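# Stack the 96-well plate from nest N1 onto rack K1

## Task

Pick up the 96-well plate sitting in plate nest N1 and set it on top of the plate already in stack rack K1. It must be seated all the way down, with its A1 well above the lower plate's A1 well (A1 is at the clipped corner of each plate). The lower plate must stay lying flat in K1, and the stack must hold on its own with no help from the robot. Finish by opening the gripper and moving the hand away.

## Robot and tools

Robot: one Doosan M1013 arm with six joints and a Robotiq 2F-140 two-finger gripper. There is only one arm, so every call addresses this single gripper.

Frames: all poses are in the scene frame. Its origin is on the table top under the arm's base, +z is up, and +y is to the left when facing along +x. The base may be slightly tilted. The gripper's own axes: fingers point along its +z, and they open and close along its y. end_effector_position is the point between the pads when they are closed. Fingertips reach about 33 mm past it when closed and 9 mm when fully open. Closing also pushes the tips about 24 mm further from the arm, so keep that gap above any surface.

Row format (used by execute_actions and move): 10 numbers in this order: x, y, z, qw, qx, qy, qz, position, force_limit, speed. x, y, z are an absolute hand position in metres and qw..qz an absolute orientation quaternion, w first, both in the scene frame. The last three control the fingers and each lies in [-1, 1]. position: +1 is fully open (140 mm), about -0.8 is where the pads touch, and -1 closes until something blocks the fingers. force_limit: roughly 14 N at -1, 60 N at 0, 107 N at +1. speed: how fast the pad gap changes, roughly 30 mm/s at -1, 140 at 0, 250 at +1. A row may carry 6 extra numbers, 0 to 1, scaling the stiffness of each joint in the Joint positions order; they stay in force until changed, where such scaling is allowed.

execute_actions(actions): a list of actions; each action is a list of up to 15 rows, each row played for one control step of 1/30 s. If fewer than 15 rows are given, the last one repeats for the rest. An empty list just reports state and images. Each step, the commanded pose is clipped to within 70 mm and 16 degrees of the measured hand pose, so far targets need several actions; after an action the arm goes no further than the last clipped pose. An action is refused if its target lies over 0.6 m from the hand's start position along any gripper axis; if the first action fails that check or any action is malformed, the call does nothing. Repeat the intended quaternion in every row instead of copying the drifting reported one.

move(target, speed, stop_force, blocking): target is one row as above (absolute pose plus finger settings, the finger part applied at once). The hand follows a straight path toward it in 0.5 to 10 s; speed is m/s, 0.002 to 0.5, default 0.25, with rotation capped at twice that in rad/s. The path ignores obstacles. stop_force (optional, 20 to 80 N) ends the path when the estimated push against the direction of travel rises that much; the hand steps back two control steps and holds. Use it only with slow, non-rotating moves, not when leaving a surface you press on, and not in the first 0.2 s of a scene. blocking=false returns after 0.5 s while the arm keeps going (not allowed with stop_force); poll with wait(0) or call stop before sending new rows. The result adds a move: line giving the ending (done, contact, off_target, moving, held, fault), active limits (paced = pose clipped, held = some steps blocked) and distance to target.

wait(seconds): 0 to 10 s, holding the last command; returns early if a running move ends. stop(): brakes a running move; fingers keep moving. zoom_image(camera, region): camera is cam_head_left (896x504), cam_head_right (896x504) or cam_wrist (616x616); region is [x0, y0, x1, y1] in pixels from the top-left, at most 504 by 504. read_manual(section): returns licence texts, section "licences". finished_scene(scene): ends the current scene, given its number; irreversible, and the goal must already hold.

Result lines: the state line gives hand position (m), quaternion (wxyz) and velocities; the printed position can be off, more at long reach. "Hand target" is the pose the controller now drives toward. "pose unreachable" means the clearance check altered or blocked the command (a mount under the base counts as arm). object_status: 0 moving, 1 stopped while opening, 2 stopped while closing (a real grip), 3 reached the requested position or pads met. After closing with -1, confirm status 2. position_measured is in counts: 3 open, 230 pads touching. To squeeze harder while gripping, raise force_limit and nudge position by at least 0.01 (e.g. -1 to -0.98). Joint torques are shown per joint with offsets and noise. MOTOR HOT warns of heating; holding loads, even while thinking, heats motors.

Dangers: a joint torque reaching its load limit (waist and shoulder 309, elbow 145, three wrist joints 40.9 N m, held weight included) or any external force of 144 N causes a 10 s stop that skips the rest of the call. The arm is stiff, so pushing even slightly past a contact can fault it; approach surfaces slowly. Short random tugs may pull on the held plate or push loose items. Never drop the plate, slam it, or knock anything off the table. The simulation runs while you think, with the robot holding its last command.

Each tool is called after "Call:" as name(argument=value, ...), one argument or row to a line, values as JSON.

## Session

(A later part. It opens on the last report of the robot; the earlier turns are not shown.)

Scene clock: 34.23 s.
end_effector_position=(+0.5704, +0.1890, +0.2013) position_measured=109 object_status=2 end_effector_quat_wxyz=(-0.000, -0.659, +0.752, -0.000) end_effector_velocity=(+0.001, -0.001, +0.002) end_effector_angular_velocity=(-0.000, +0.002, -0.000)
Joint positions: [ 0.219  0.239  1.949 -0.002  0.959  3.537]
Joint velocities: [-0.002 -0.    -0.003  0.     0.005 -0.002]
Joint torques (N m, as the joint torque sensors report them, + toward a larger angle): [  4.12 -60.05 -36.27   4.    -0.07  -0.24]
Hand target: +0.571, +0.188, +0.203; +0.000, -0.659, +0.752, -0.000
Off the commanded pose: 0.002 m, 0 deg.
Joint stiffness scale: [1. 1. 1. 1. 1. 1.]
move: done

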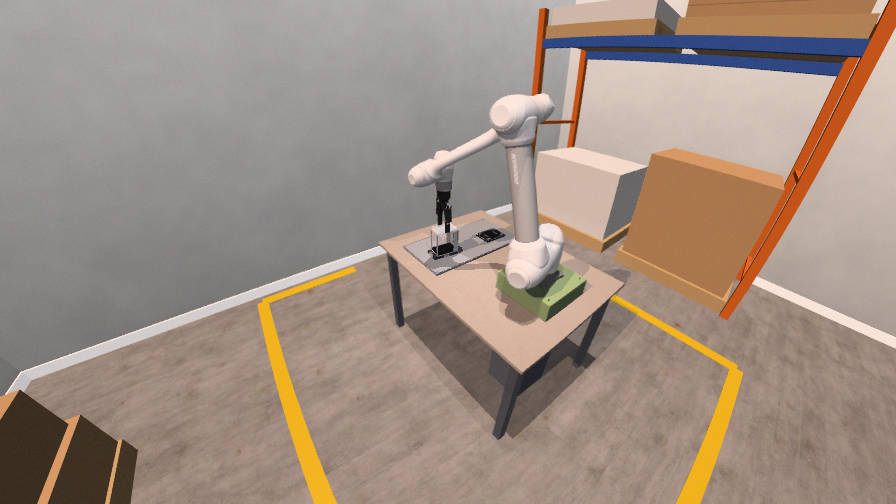

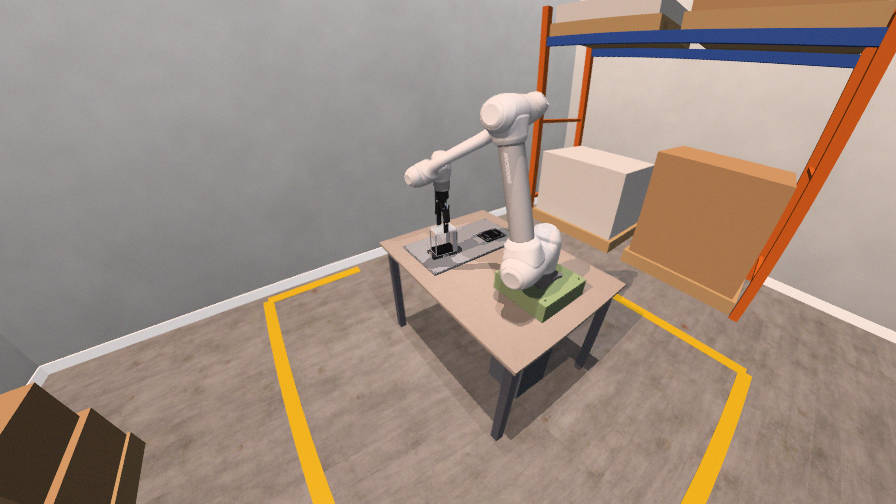

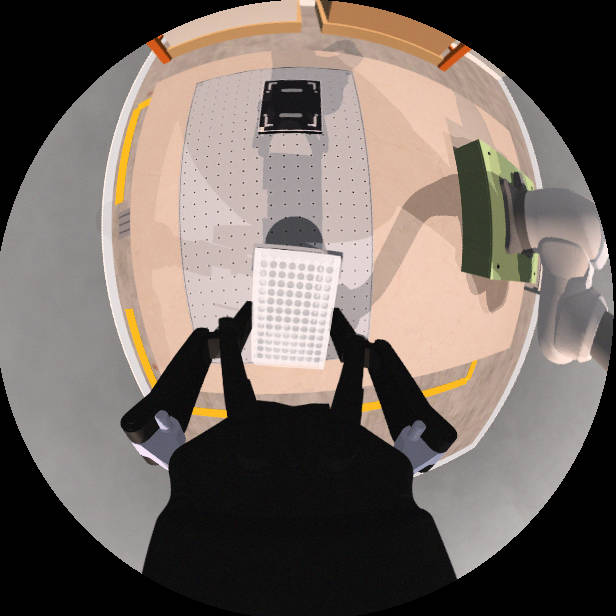

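Call:
move(
  target=[0.5692,0.1895,0.18,0,-0.6593,0.7518,0,-1,0,-0.6],
  speed=0.008,
  stop_force=20,
)

Call:
zoom_image(
  camera="cam_wrist",
  region=[210, 220, 380, 390],
)

Scene clock: 37.30 s.
end_effector_position=(+0.5703, +0.1889, +0.1842) position_measured=109 object_status=2 end_effector_quat_wxyz=(+0.002, -0.659, +0.752, -0.001) end_effector_velocity=(+0.000, +0.000, -0.001) end_effector_angular_velocity=(+0.000, -0.001, -0.000)
Joint positions: [ 0.219  0.255  1.966 -0.002  0.923  3.537]
Joint velocities: [ 0.     0.001  0.001 -0.    -0.002  0.001]
Joint torques (N m, as the joint torque sensors report them, + toward a larger angle): [  0.35 -61.38 -36.99   3.78  -0.22  -0.04]
Hand target: +0.569, +0.190, +0.180; -0.000, -0.659, +0.752, +0.000
Off the commanded pose: 0.004 m, 0 deg.
Joint stiffness scale: [1. 1. 1. 1. 1. 1.]
move: off_target

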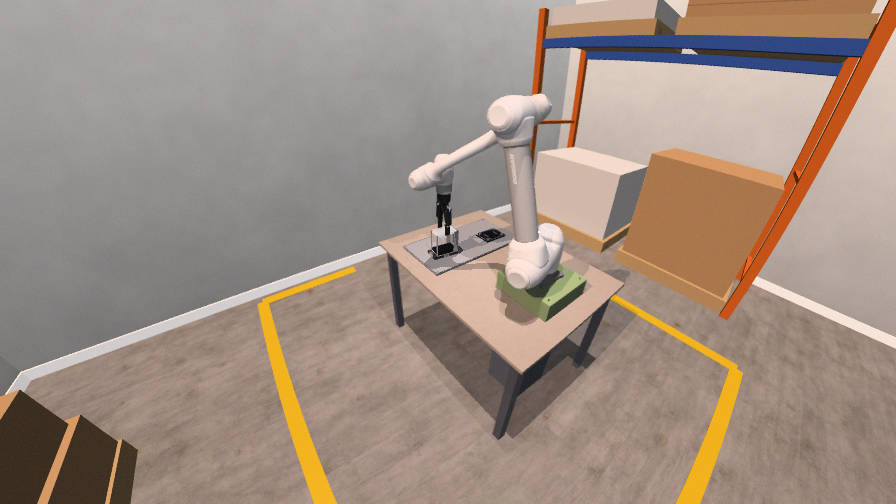

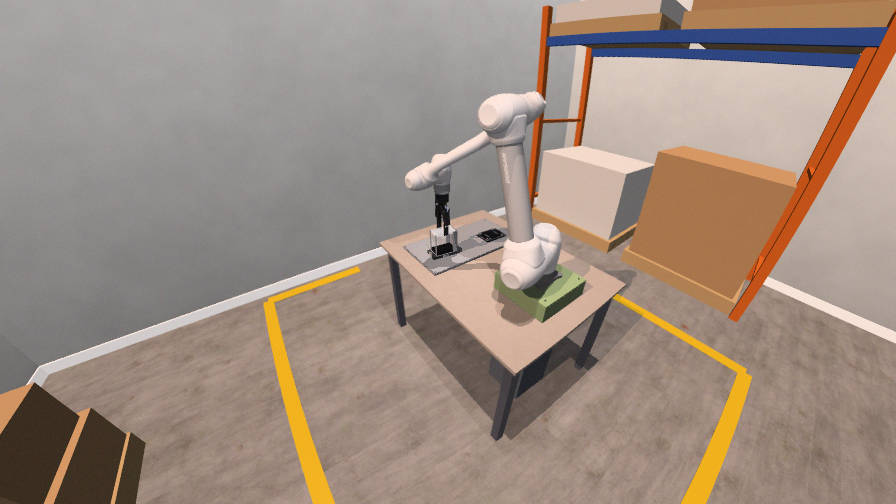

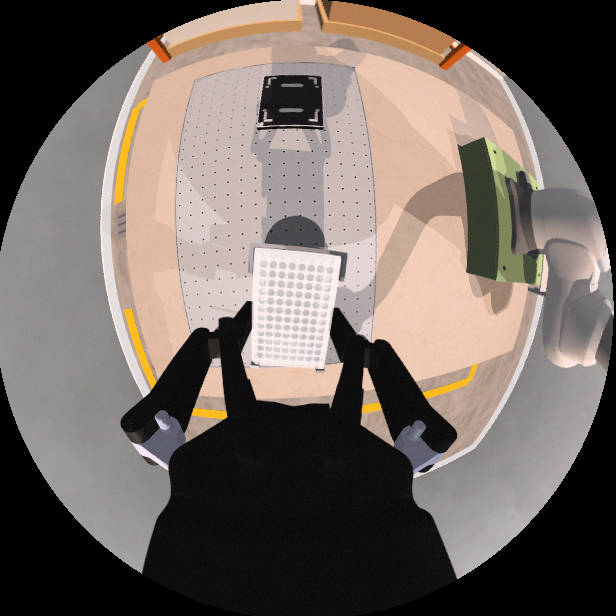

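Region (210, 220, 380, 390) of cam_wrist's 616x616 image, scaled by 2.965, with more detail than that image has.

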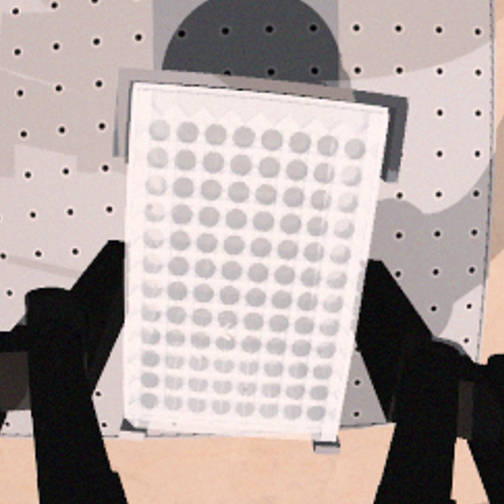

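Call:
move(
  target=[0.5688,0.1895,0.085,0,-0.6593,0.7518,0,-1,0,-0.6],
  speed=0.03,
  stop_force=20,
)

Call:
move(
  target=[0.5685,0.1895,0.05,0,-0.6593,0.7518,0,-1,0,-0.6],
  speed=0.006,
  stop_force=20,
)

Call:
zoom_image(
  camera="cam_wrist",
  region=[190, 200, 400, 410],
)

Call:
zoom_image(
  camera="cam_head_left",
  region=[410, 200, 480, 270],
)

Scene clock: 41.37 s.
end_effector_position=(+0.5705, +0.1892, +0.0890) position_measured=109 object_status=2 end_effector_quat_wxyz=(+0.002, -0.660, +0.752, -0.001) end_effector_velocity=(-0.000, +0.001, -0.002) end_effector_angular_velocity=(+0.000, -0.000, +0.000)
Joint positions: [ 0.219  0.368  2.031 -0.002  0.745  3.537]
Joint velocities: [ 0.001  0.003  0.001  0.001 -0.004 -0.   ]
Joint torques (N m, as the joint torque sensors report them, + toward a larger angle): [  0.62 -65.1  -29.43   3.55  -0.74   0.02]
Hand target: +0.569, +0.190, +0.085; +0.000, -0.659, +0.752, +0.000
Off the commanded pose: 0.004 m, 0 deg.
Joint stiffness scale: [1. 1. 1. 1. 1. 1.]
move: off_target

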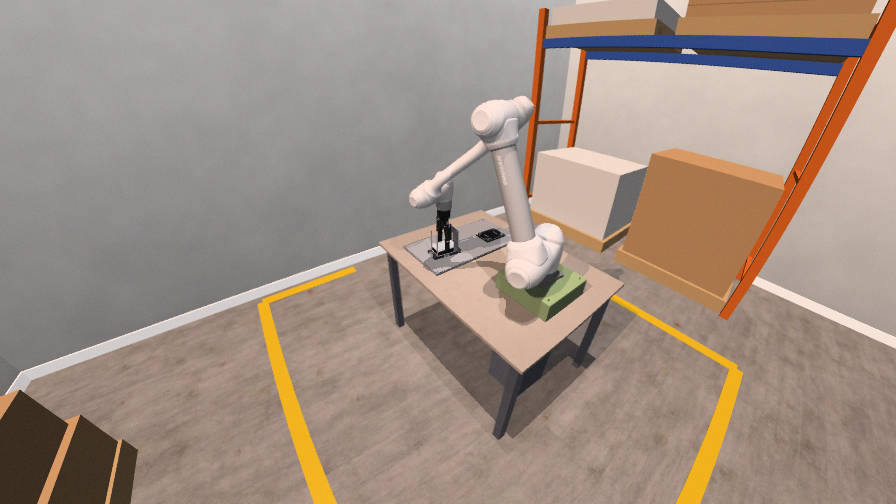

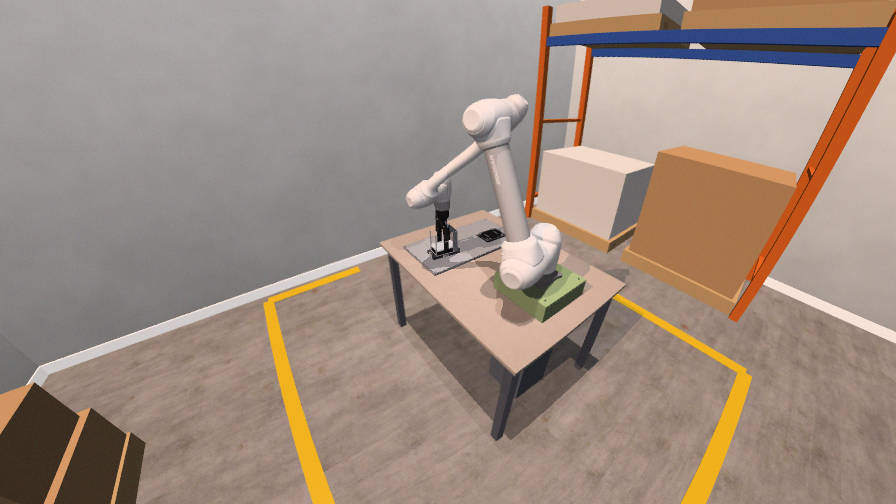

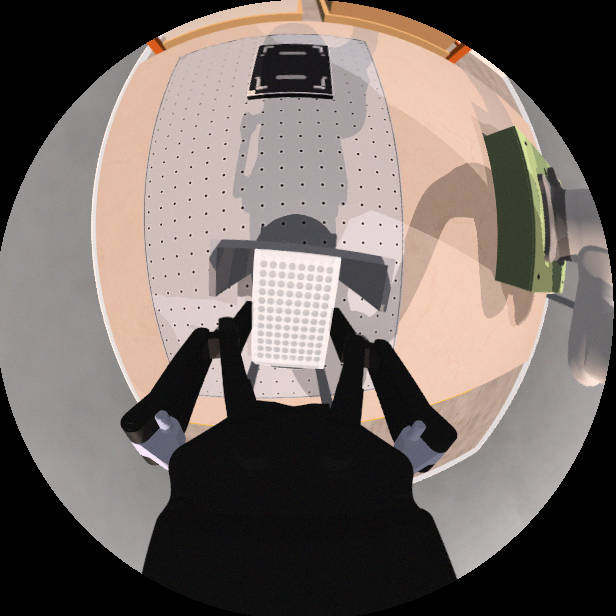

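Scene clock: 44.47 s.
end_effector_position=(+0.5707, +0.1892, +0.0775) position_measured=109 object_status=2 end_effector_quat_wxyz=(+0.002, -0.660, +0.752, -0.001) end_effector_velocity=(-0.000, -0.000, -0.000) end_effector_angular_velocity=(-0.001, +0.000, +0.000)
Joint positions: [ 0.219  0.384  2.038 -0.002  0.723  3.537]
Joint velocities: [-0.     0.     0.    -0.001  0.     0.   ]
Joint torques (N m, as the joint torque sensors report them, + toward a larger angle): [  1.5  -53.71 -27.44   3.4   -2.78   0.3 ]
Hand target: +0.571, +0.189, +0.078; +0.002, -0.660, +0.752, -0.001
Off the commanded pose: 0.028 m, 0 deg.
Joint stiffness scale: [1. 1. 1. 1. 1. 1.]
move: contact

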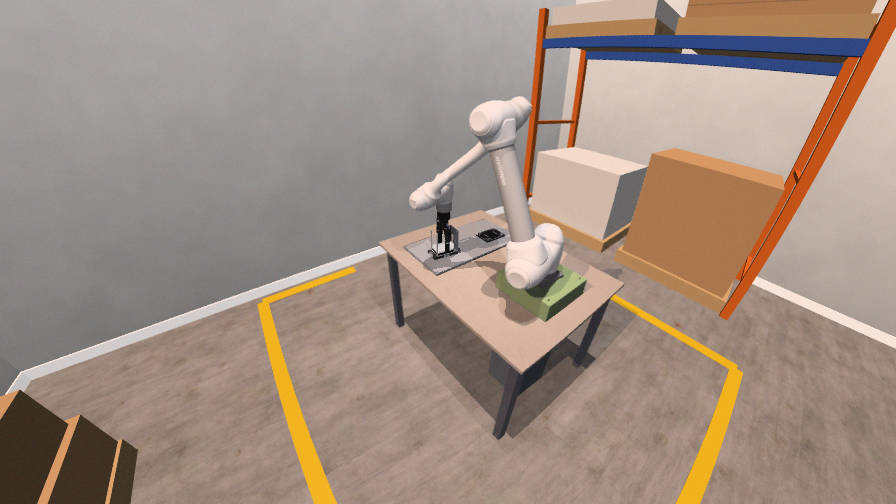

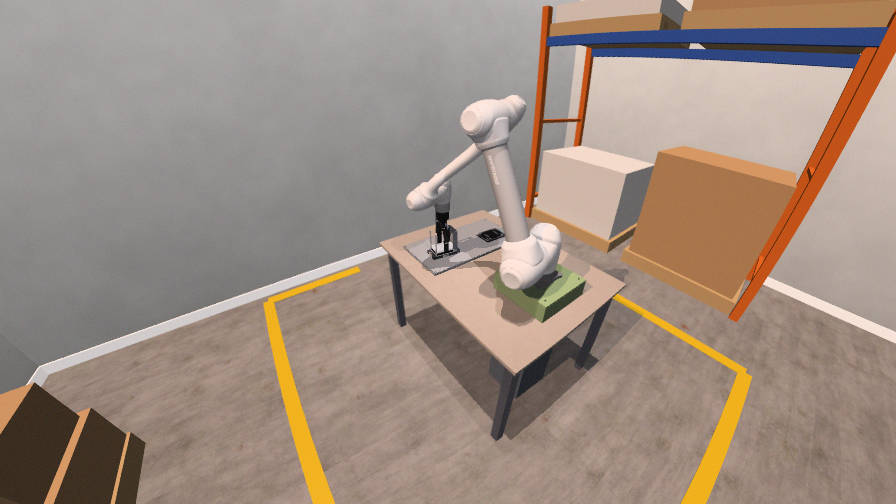

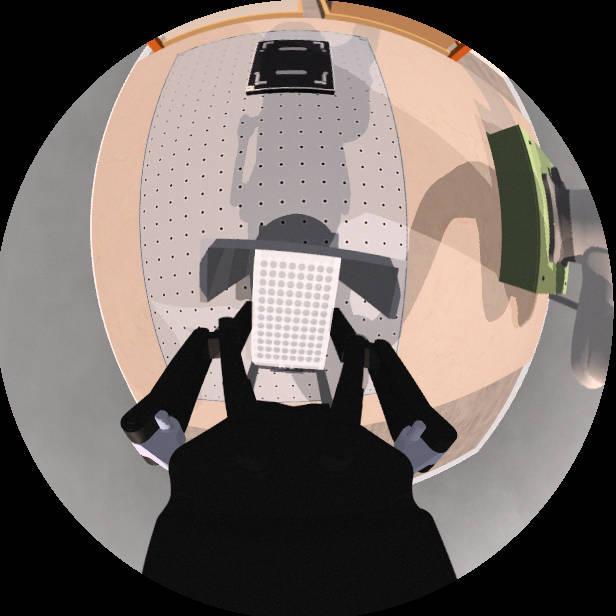

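Region (190, 200, 400, 410) of cam_wrist's 616x616 image, scaled by 2.400, with more detail than that image has.

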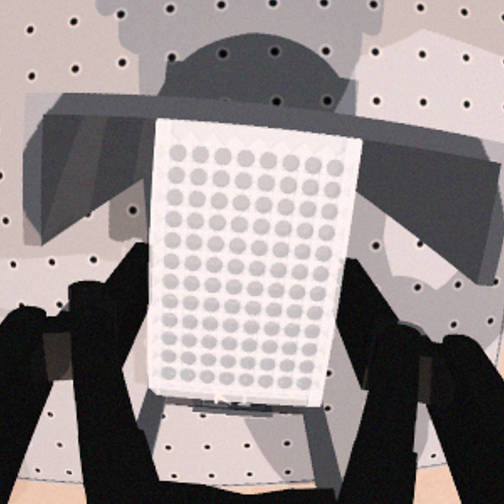

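Region (410, 200, 480, 270) of cam_head_left's 896x504 image, scaled by 7.200, with more detail than that image has.

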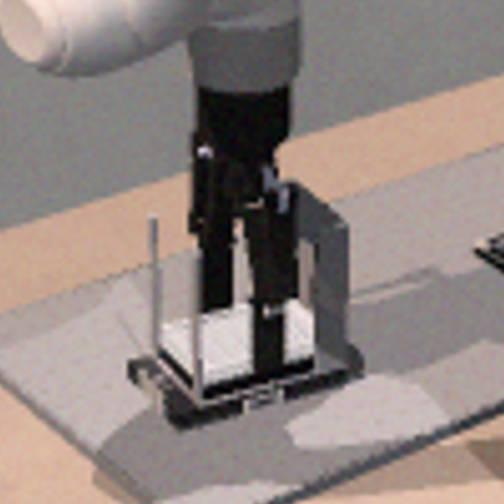

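Call:
move(
  target=[0.5707,0.1892,0.079,0,-0.6593,0.7518,0,0.5,0,-0.5],
  speed=0.02,
)

Call:
zoom_image(
  camera="cam_wrist",
  region=[190, 200, 400, 410],
)

Scene clock: 45.37 s.
end_effector_position=(+0.5697, +0.1890, +0.0778) position_measured=66 object_status=3 end_effector_quat_wxyz=(+0.000, -0.660, +0.752, -0.000) end_effector_velocity=(-0.000, -0.000, +0.000) end_effector_angular_velocity=(-0.000, +0.001, -0.001)
Joint positions: [ 0.219  0.384  2.037 -0.002  0.727  3.537]
Joint velocities: [-0.001 -0.    -0.001  0.     0.002 -0.   ]
Joint torques (N m, as the joint torque sensors report them, + toward a larger angle): [ -0.75 -67.35 -29.97   3.38   0.04   0.28]
Hand target: +0.571, +0.189, +0.079; +0.000, -0.659, +0.752, -0.000
Off the commanded pose: 0.002 m, 0 deg.
Joint stiffness scale: [1. 1. 1. 1. 1. 1.]
move: done

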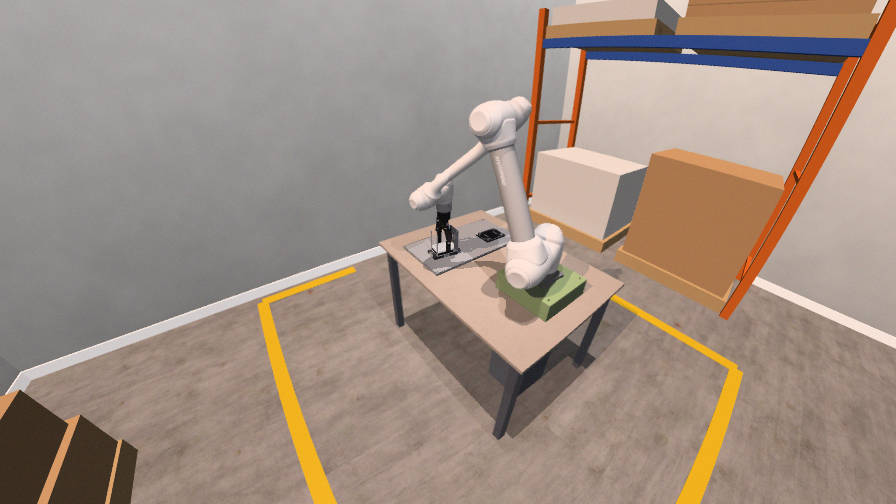

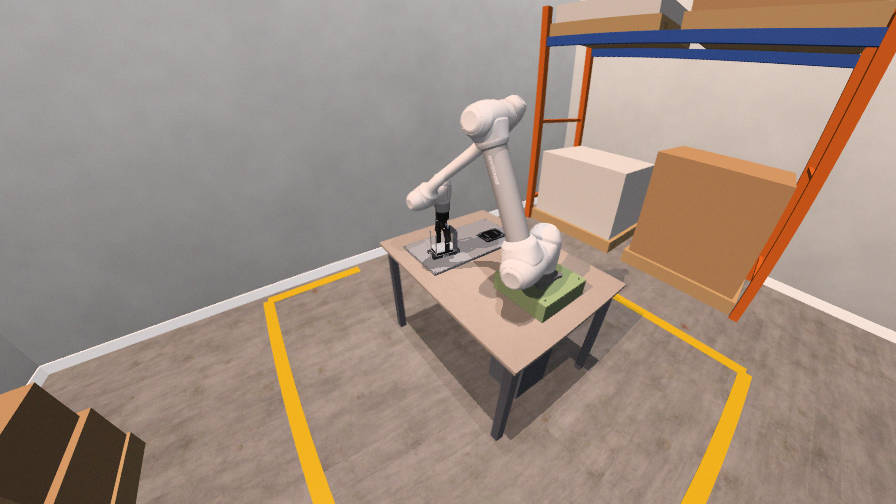

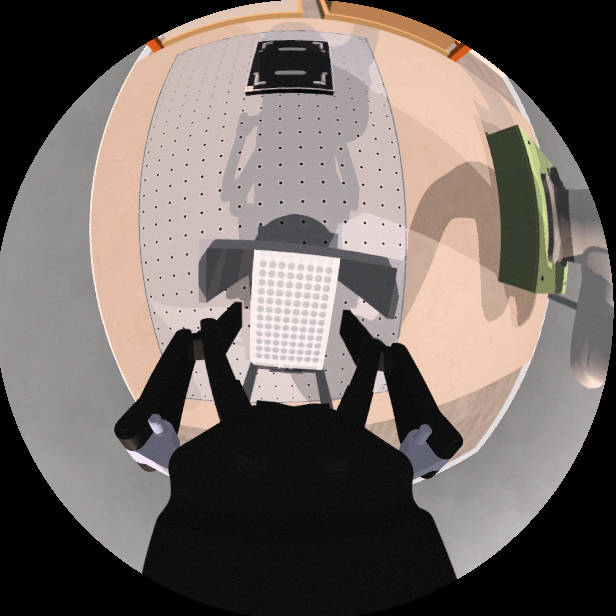

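Region (190, 200, 400, 410) of cam_wrist's 616x616 image, scaled by 2.400, with more detail than that image has.

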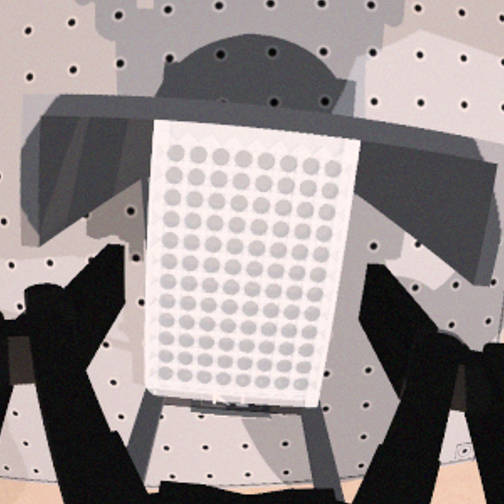

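Call:
move(
  target=[0.5705,0.19,0.26,0,-0.6593,0.7518,0,0.5,0,-0.5],
  speed=0.2,
)

Call:
zoom_image(
  camera="cam_wrist",
  region=[240, 230, 340, 340],
)

Call:
zoom_image(
  camera="cam_head_left",
  region=[420, 225, 470, 265],
)

Call:
zoom_image(
  camera="cam_head_right",
  region=[420, 225, 470, 265],
)

Scene clock: 47.07 s.
end_effector_position=(+0.5701, +0.1887, +0.2557) position_measured=66 object_status=3 end_effector_quat_wxyz=(-0.002, -0.659, +0.752, +0.001) end_effector_velocity=(-0.001, -0.001, +0.002) end_effector_angular_velocity=(-0.000, +0.002, -0.001)
Joint positions: [ 0.219  0.191  1.896 -0.002  1.065  3.537]
Joint velocities: [-0.001 -0.001 -0.002  0.     0.006  0.   ]
Joint torques (N m, as the joint torque sensors report them, + toward a larger angle): [  1.02 -57.65 -38.24   4.15  -0.13  -0.42]
Hand target: +0.570, +0.190, +0.260; -0.000, -0.659, +0.752, -0.000
Off the commanded pose: 0.004 m, 0 deg.
Joint stiffness scale: [1. 1. 1. 1. 1. 1.]
move: off_target

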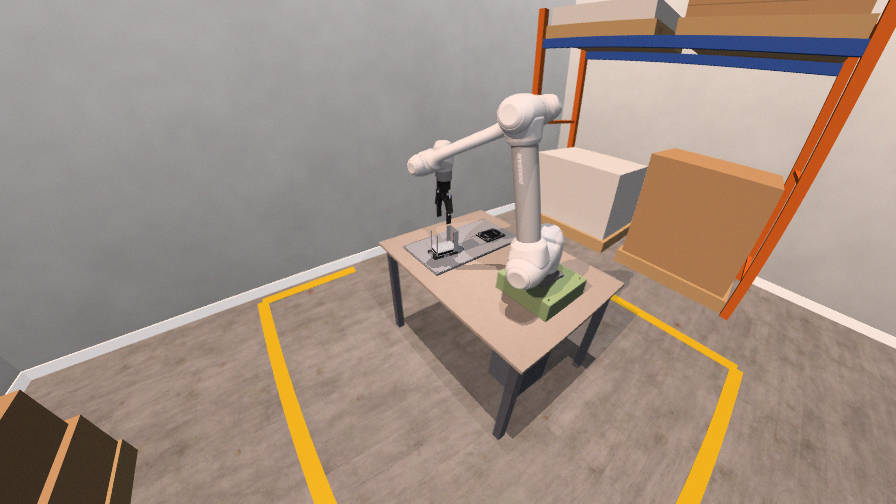

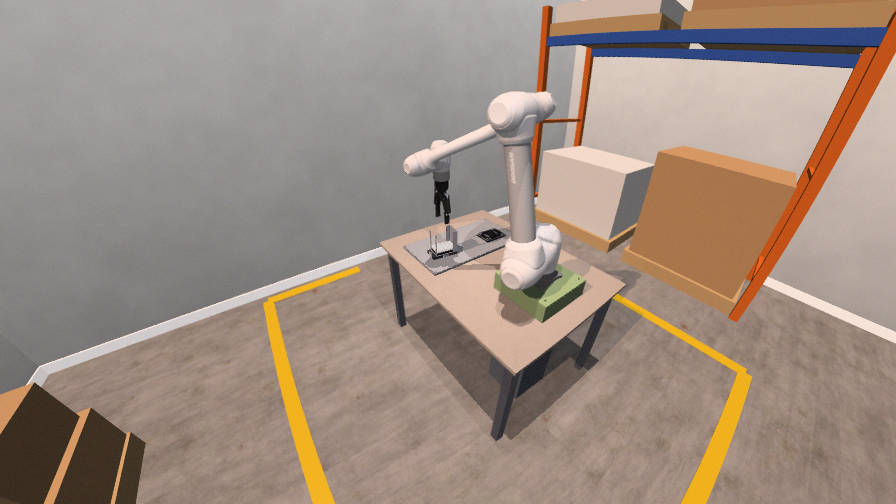

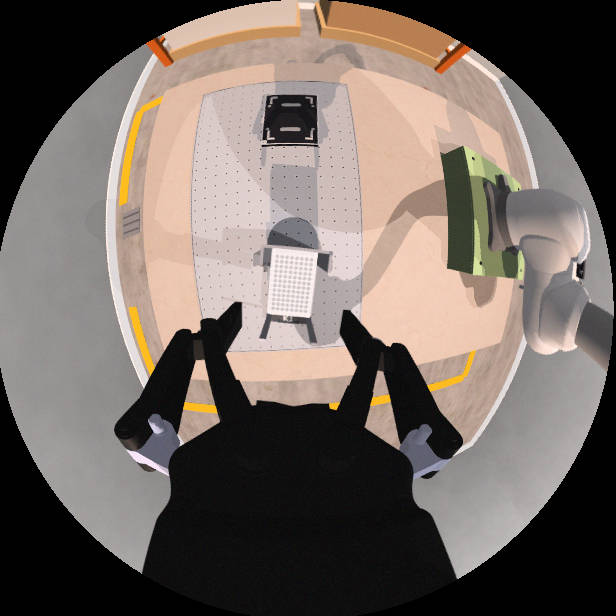

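Region (240, 230, 340, 340) of cam_wrist's 616x616 image, scaled by 4.582, with more detail than that image has; it fills the left 458 columns of this view, and the rest is white.

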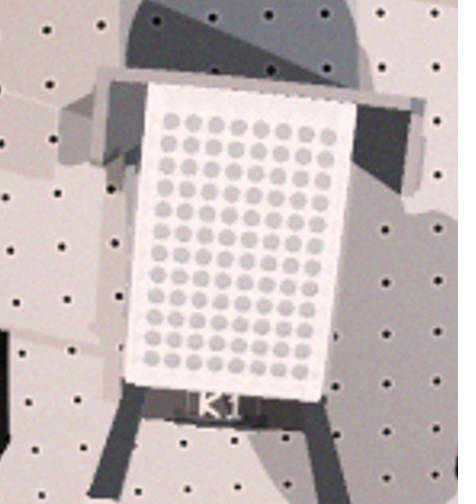

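Region (420, 225, 470, 265) of cam_head_left's 896x504 image, scaled by 10.080, with more detail than that image has; it fills the top 403 rows of this view, and the rest is white.

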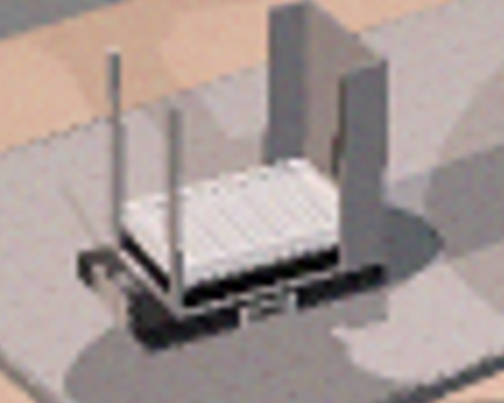

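Region (420, 225, 470, 265) of cam_head_right's 896x504 image, scaled by 10.080, with more detail than that image has; it fills the top 403 rows of this view, and the rest is white.

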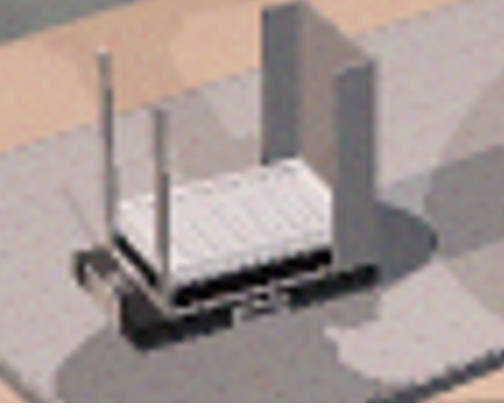

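Call:
move(
  target=[0.44,0.19,0.22,0.3827,0,0.9239,0,0.5,0,0],
  speed=0.4,
)

Call:
move(
  target=[0.45,0.19,0.07,0.3827,0,0.9239,0,0.5,0,0],
  speed=0.25,
)

Scene clock: 51.57 s.
end_effector_position=(+0.4402, +0.1903, +0.2230) position_measured=66 object_status=3 end_effector_quat_wxyz=(+0.353, -0.009, +0.936, +0.008) end_effector_velocity=(-0.001, -0.001, -0.002) end_effector_angular_velocity=(-0.016, -0.001, -0.007)
Joint positions: [ 0.526 -0.184  2.527 -1.158  0.377  6.278]
Joint velocities: [ 0.015  0.005  0.    -0.015  0.024  0.022]
Joint torques (N m, as the joint torque sensors report them, + toward a larger angle): [  2.05  -8.38 -30.48   0.74  -0.08  -0.14]
Hand target: +0.440, +0.190, +0.221; +0.352, -0.010, +0.936, +0.005
Off the commanded pose: 0.003 m, 4 deg.
Joint stiffness scale: [1. 1. 1. 1. 1. 1.]
joint sent to its limit — the command would take joint 6 (wrist roll) past its upper limit, so that joint was sent only as far as its limit.
move: off_target

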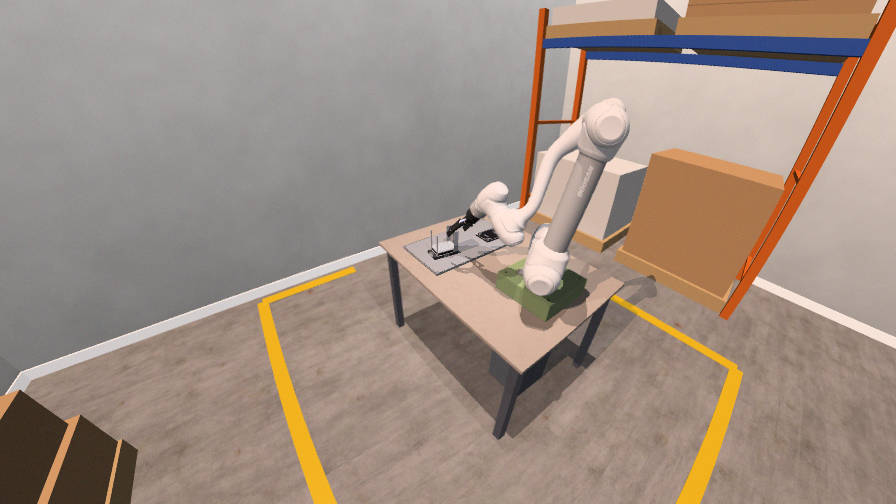

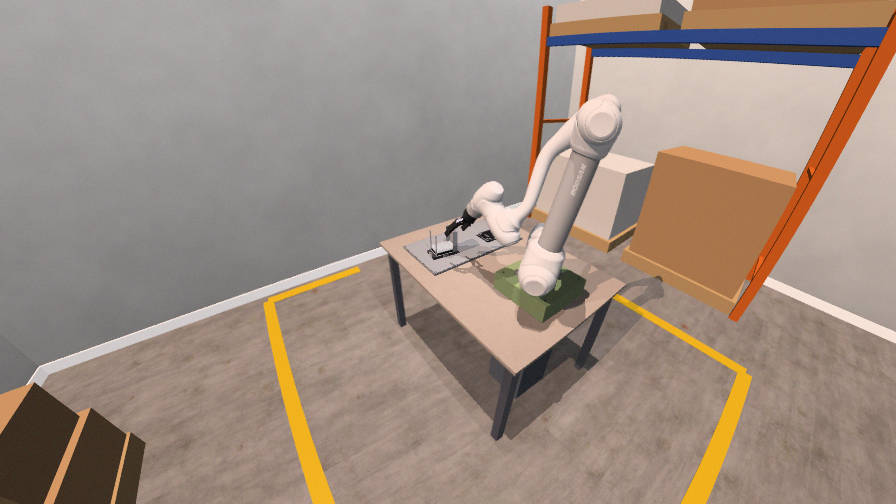

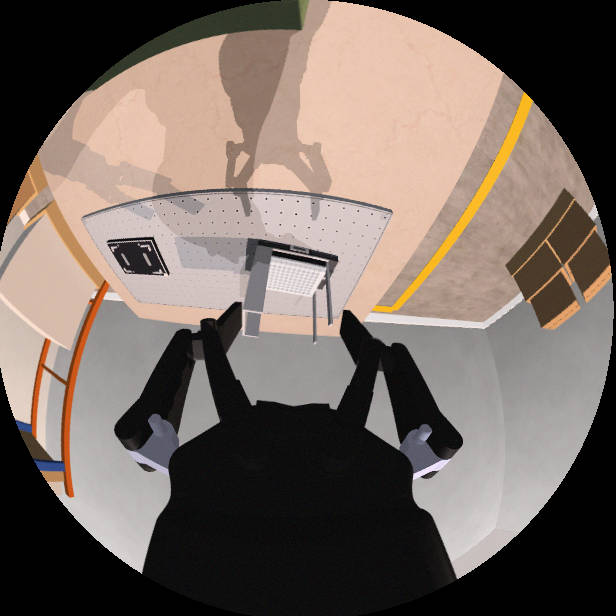

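Scene clock: 52.77 s.
end_effector_position=(+0.4490, +0.1893, +0.0723) position_measured=66 object_status=3 end_effector_quat_wxyz=(+0.226, -0.025, +0.974, -0.001) end_effector_velocity=(+0.001, +0.001, -0.002) end_effector_angular_velocity=(-0.001, +0.003, +0.001)
Joint positions: [ 0.409  0.156  2.504 -1.211  0.198  6.281]
Joint velocities: [ 0.001  0.006 -0.003  0.     0.    -0.   ]
Joint torques (N m, as the joint torque sensors report them, + toward a larger angle): [  0.5  -31.66 -20.31   1.05  -0.26   0.03]
Hand target: +0.451, +0.190, +0.071; +0.225, -0.023, +0.974, -0.000
Off the commanded pose: 0.003 m, 19 deg; orientation clipped at the last step of the last action.
Joint stiffness scale: [1. 1. 1. 1. 1. 1.]
joint sent to its limit — the command would take joint 6 (wrist roll) past its upper limit, so that joint was sent only as far as its limit.
move: off_target; limits=paced

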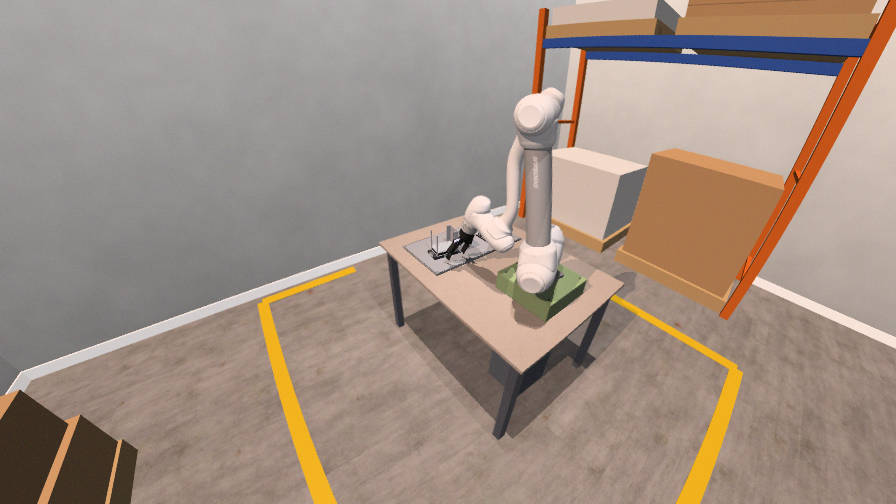

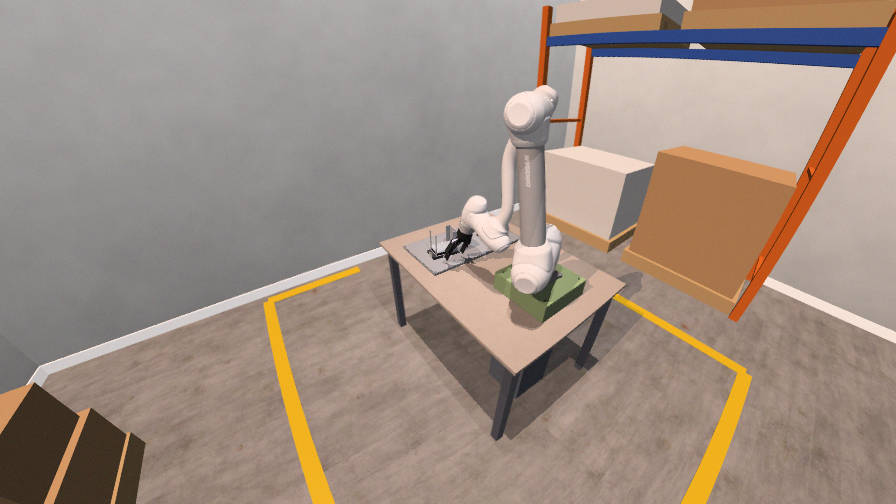

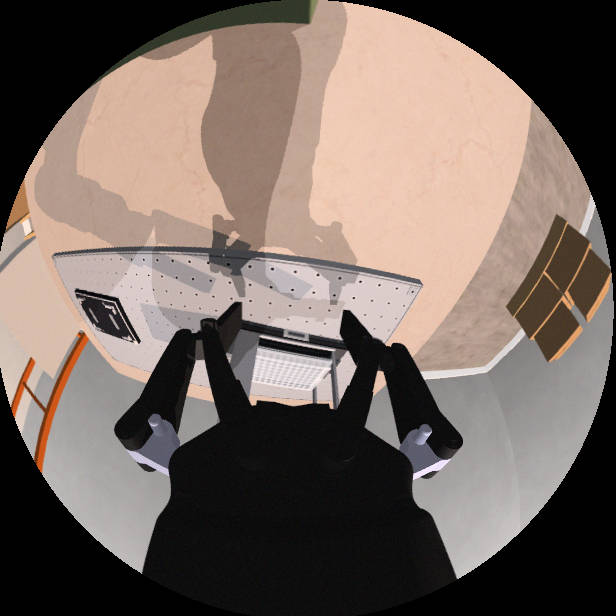

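Call:
zoom_image(
  camera="cam_wrist",
  region=[235, 310, 355, 405],
)

Region (235, 310, 355, 405) of cam_wrist's 616x616 image, scaled by 4.200, with more detail than that image has; it fills the top 399 rows of this view, and the rest is white.

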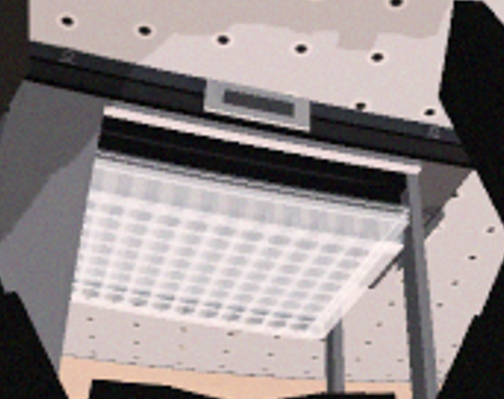

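Call:
finished_scene(
  scene=1,
)

The scene is finished: the task was done.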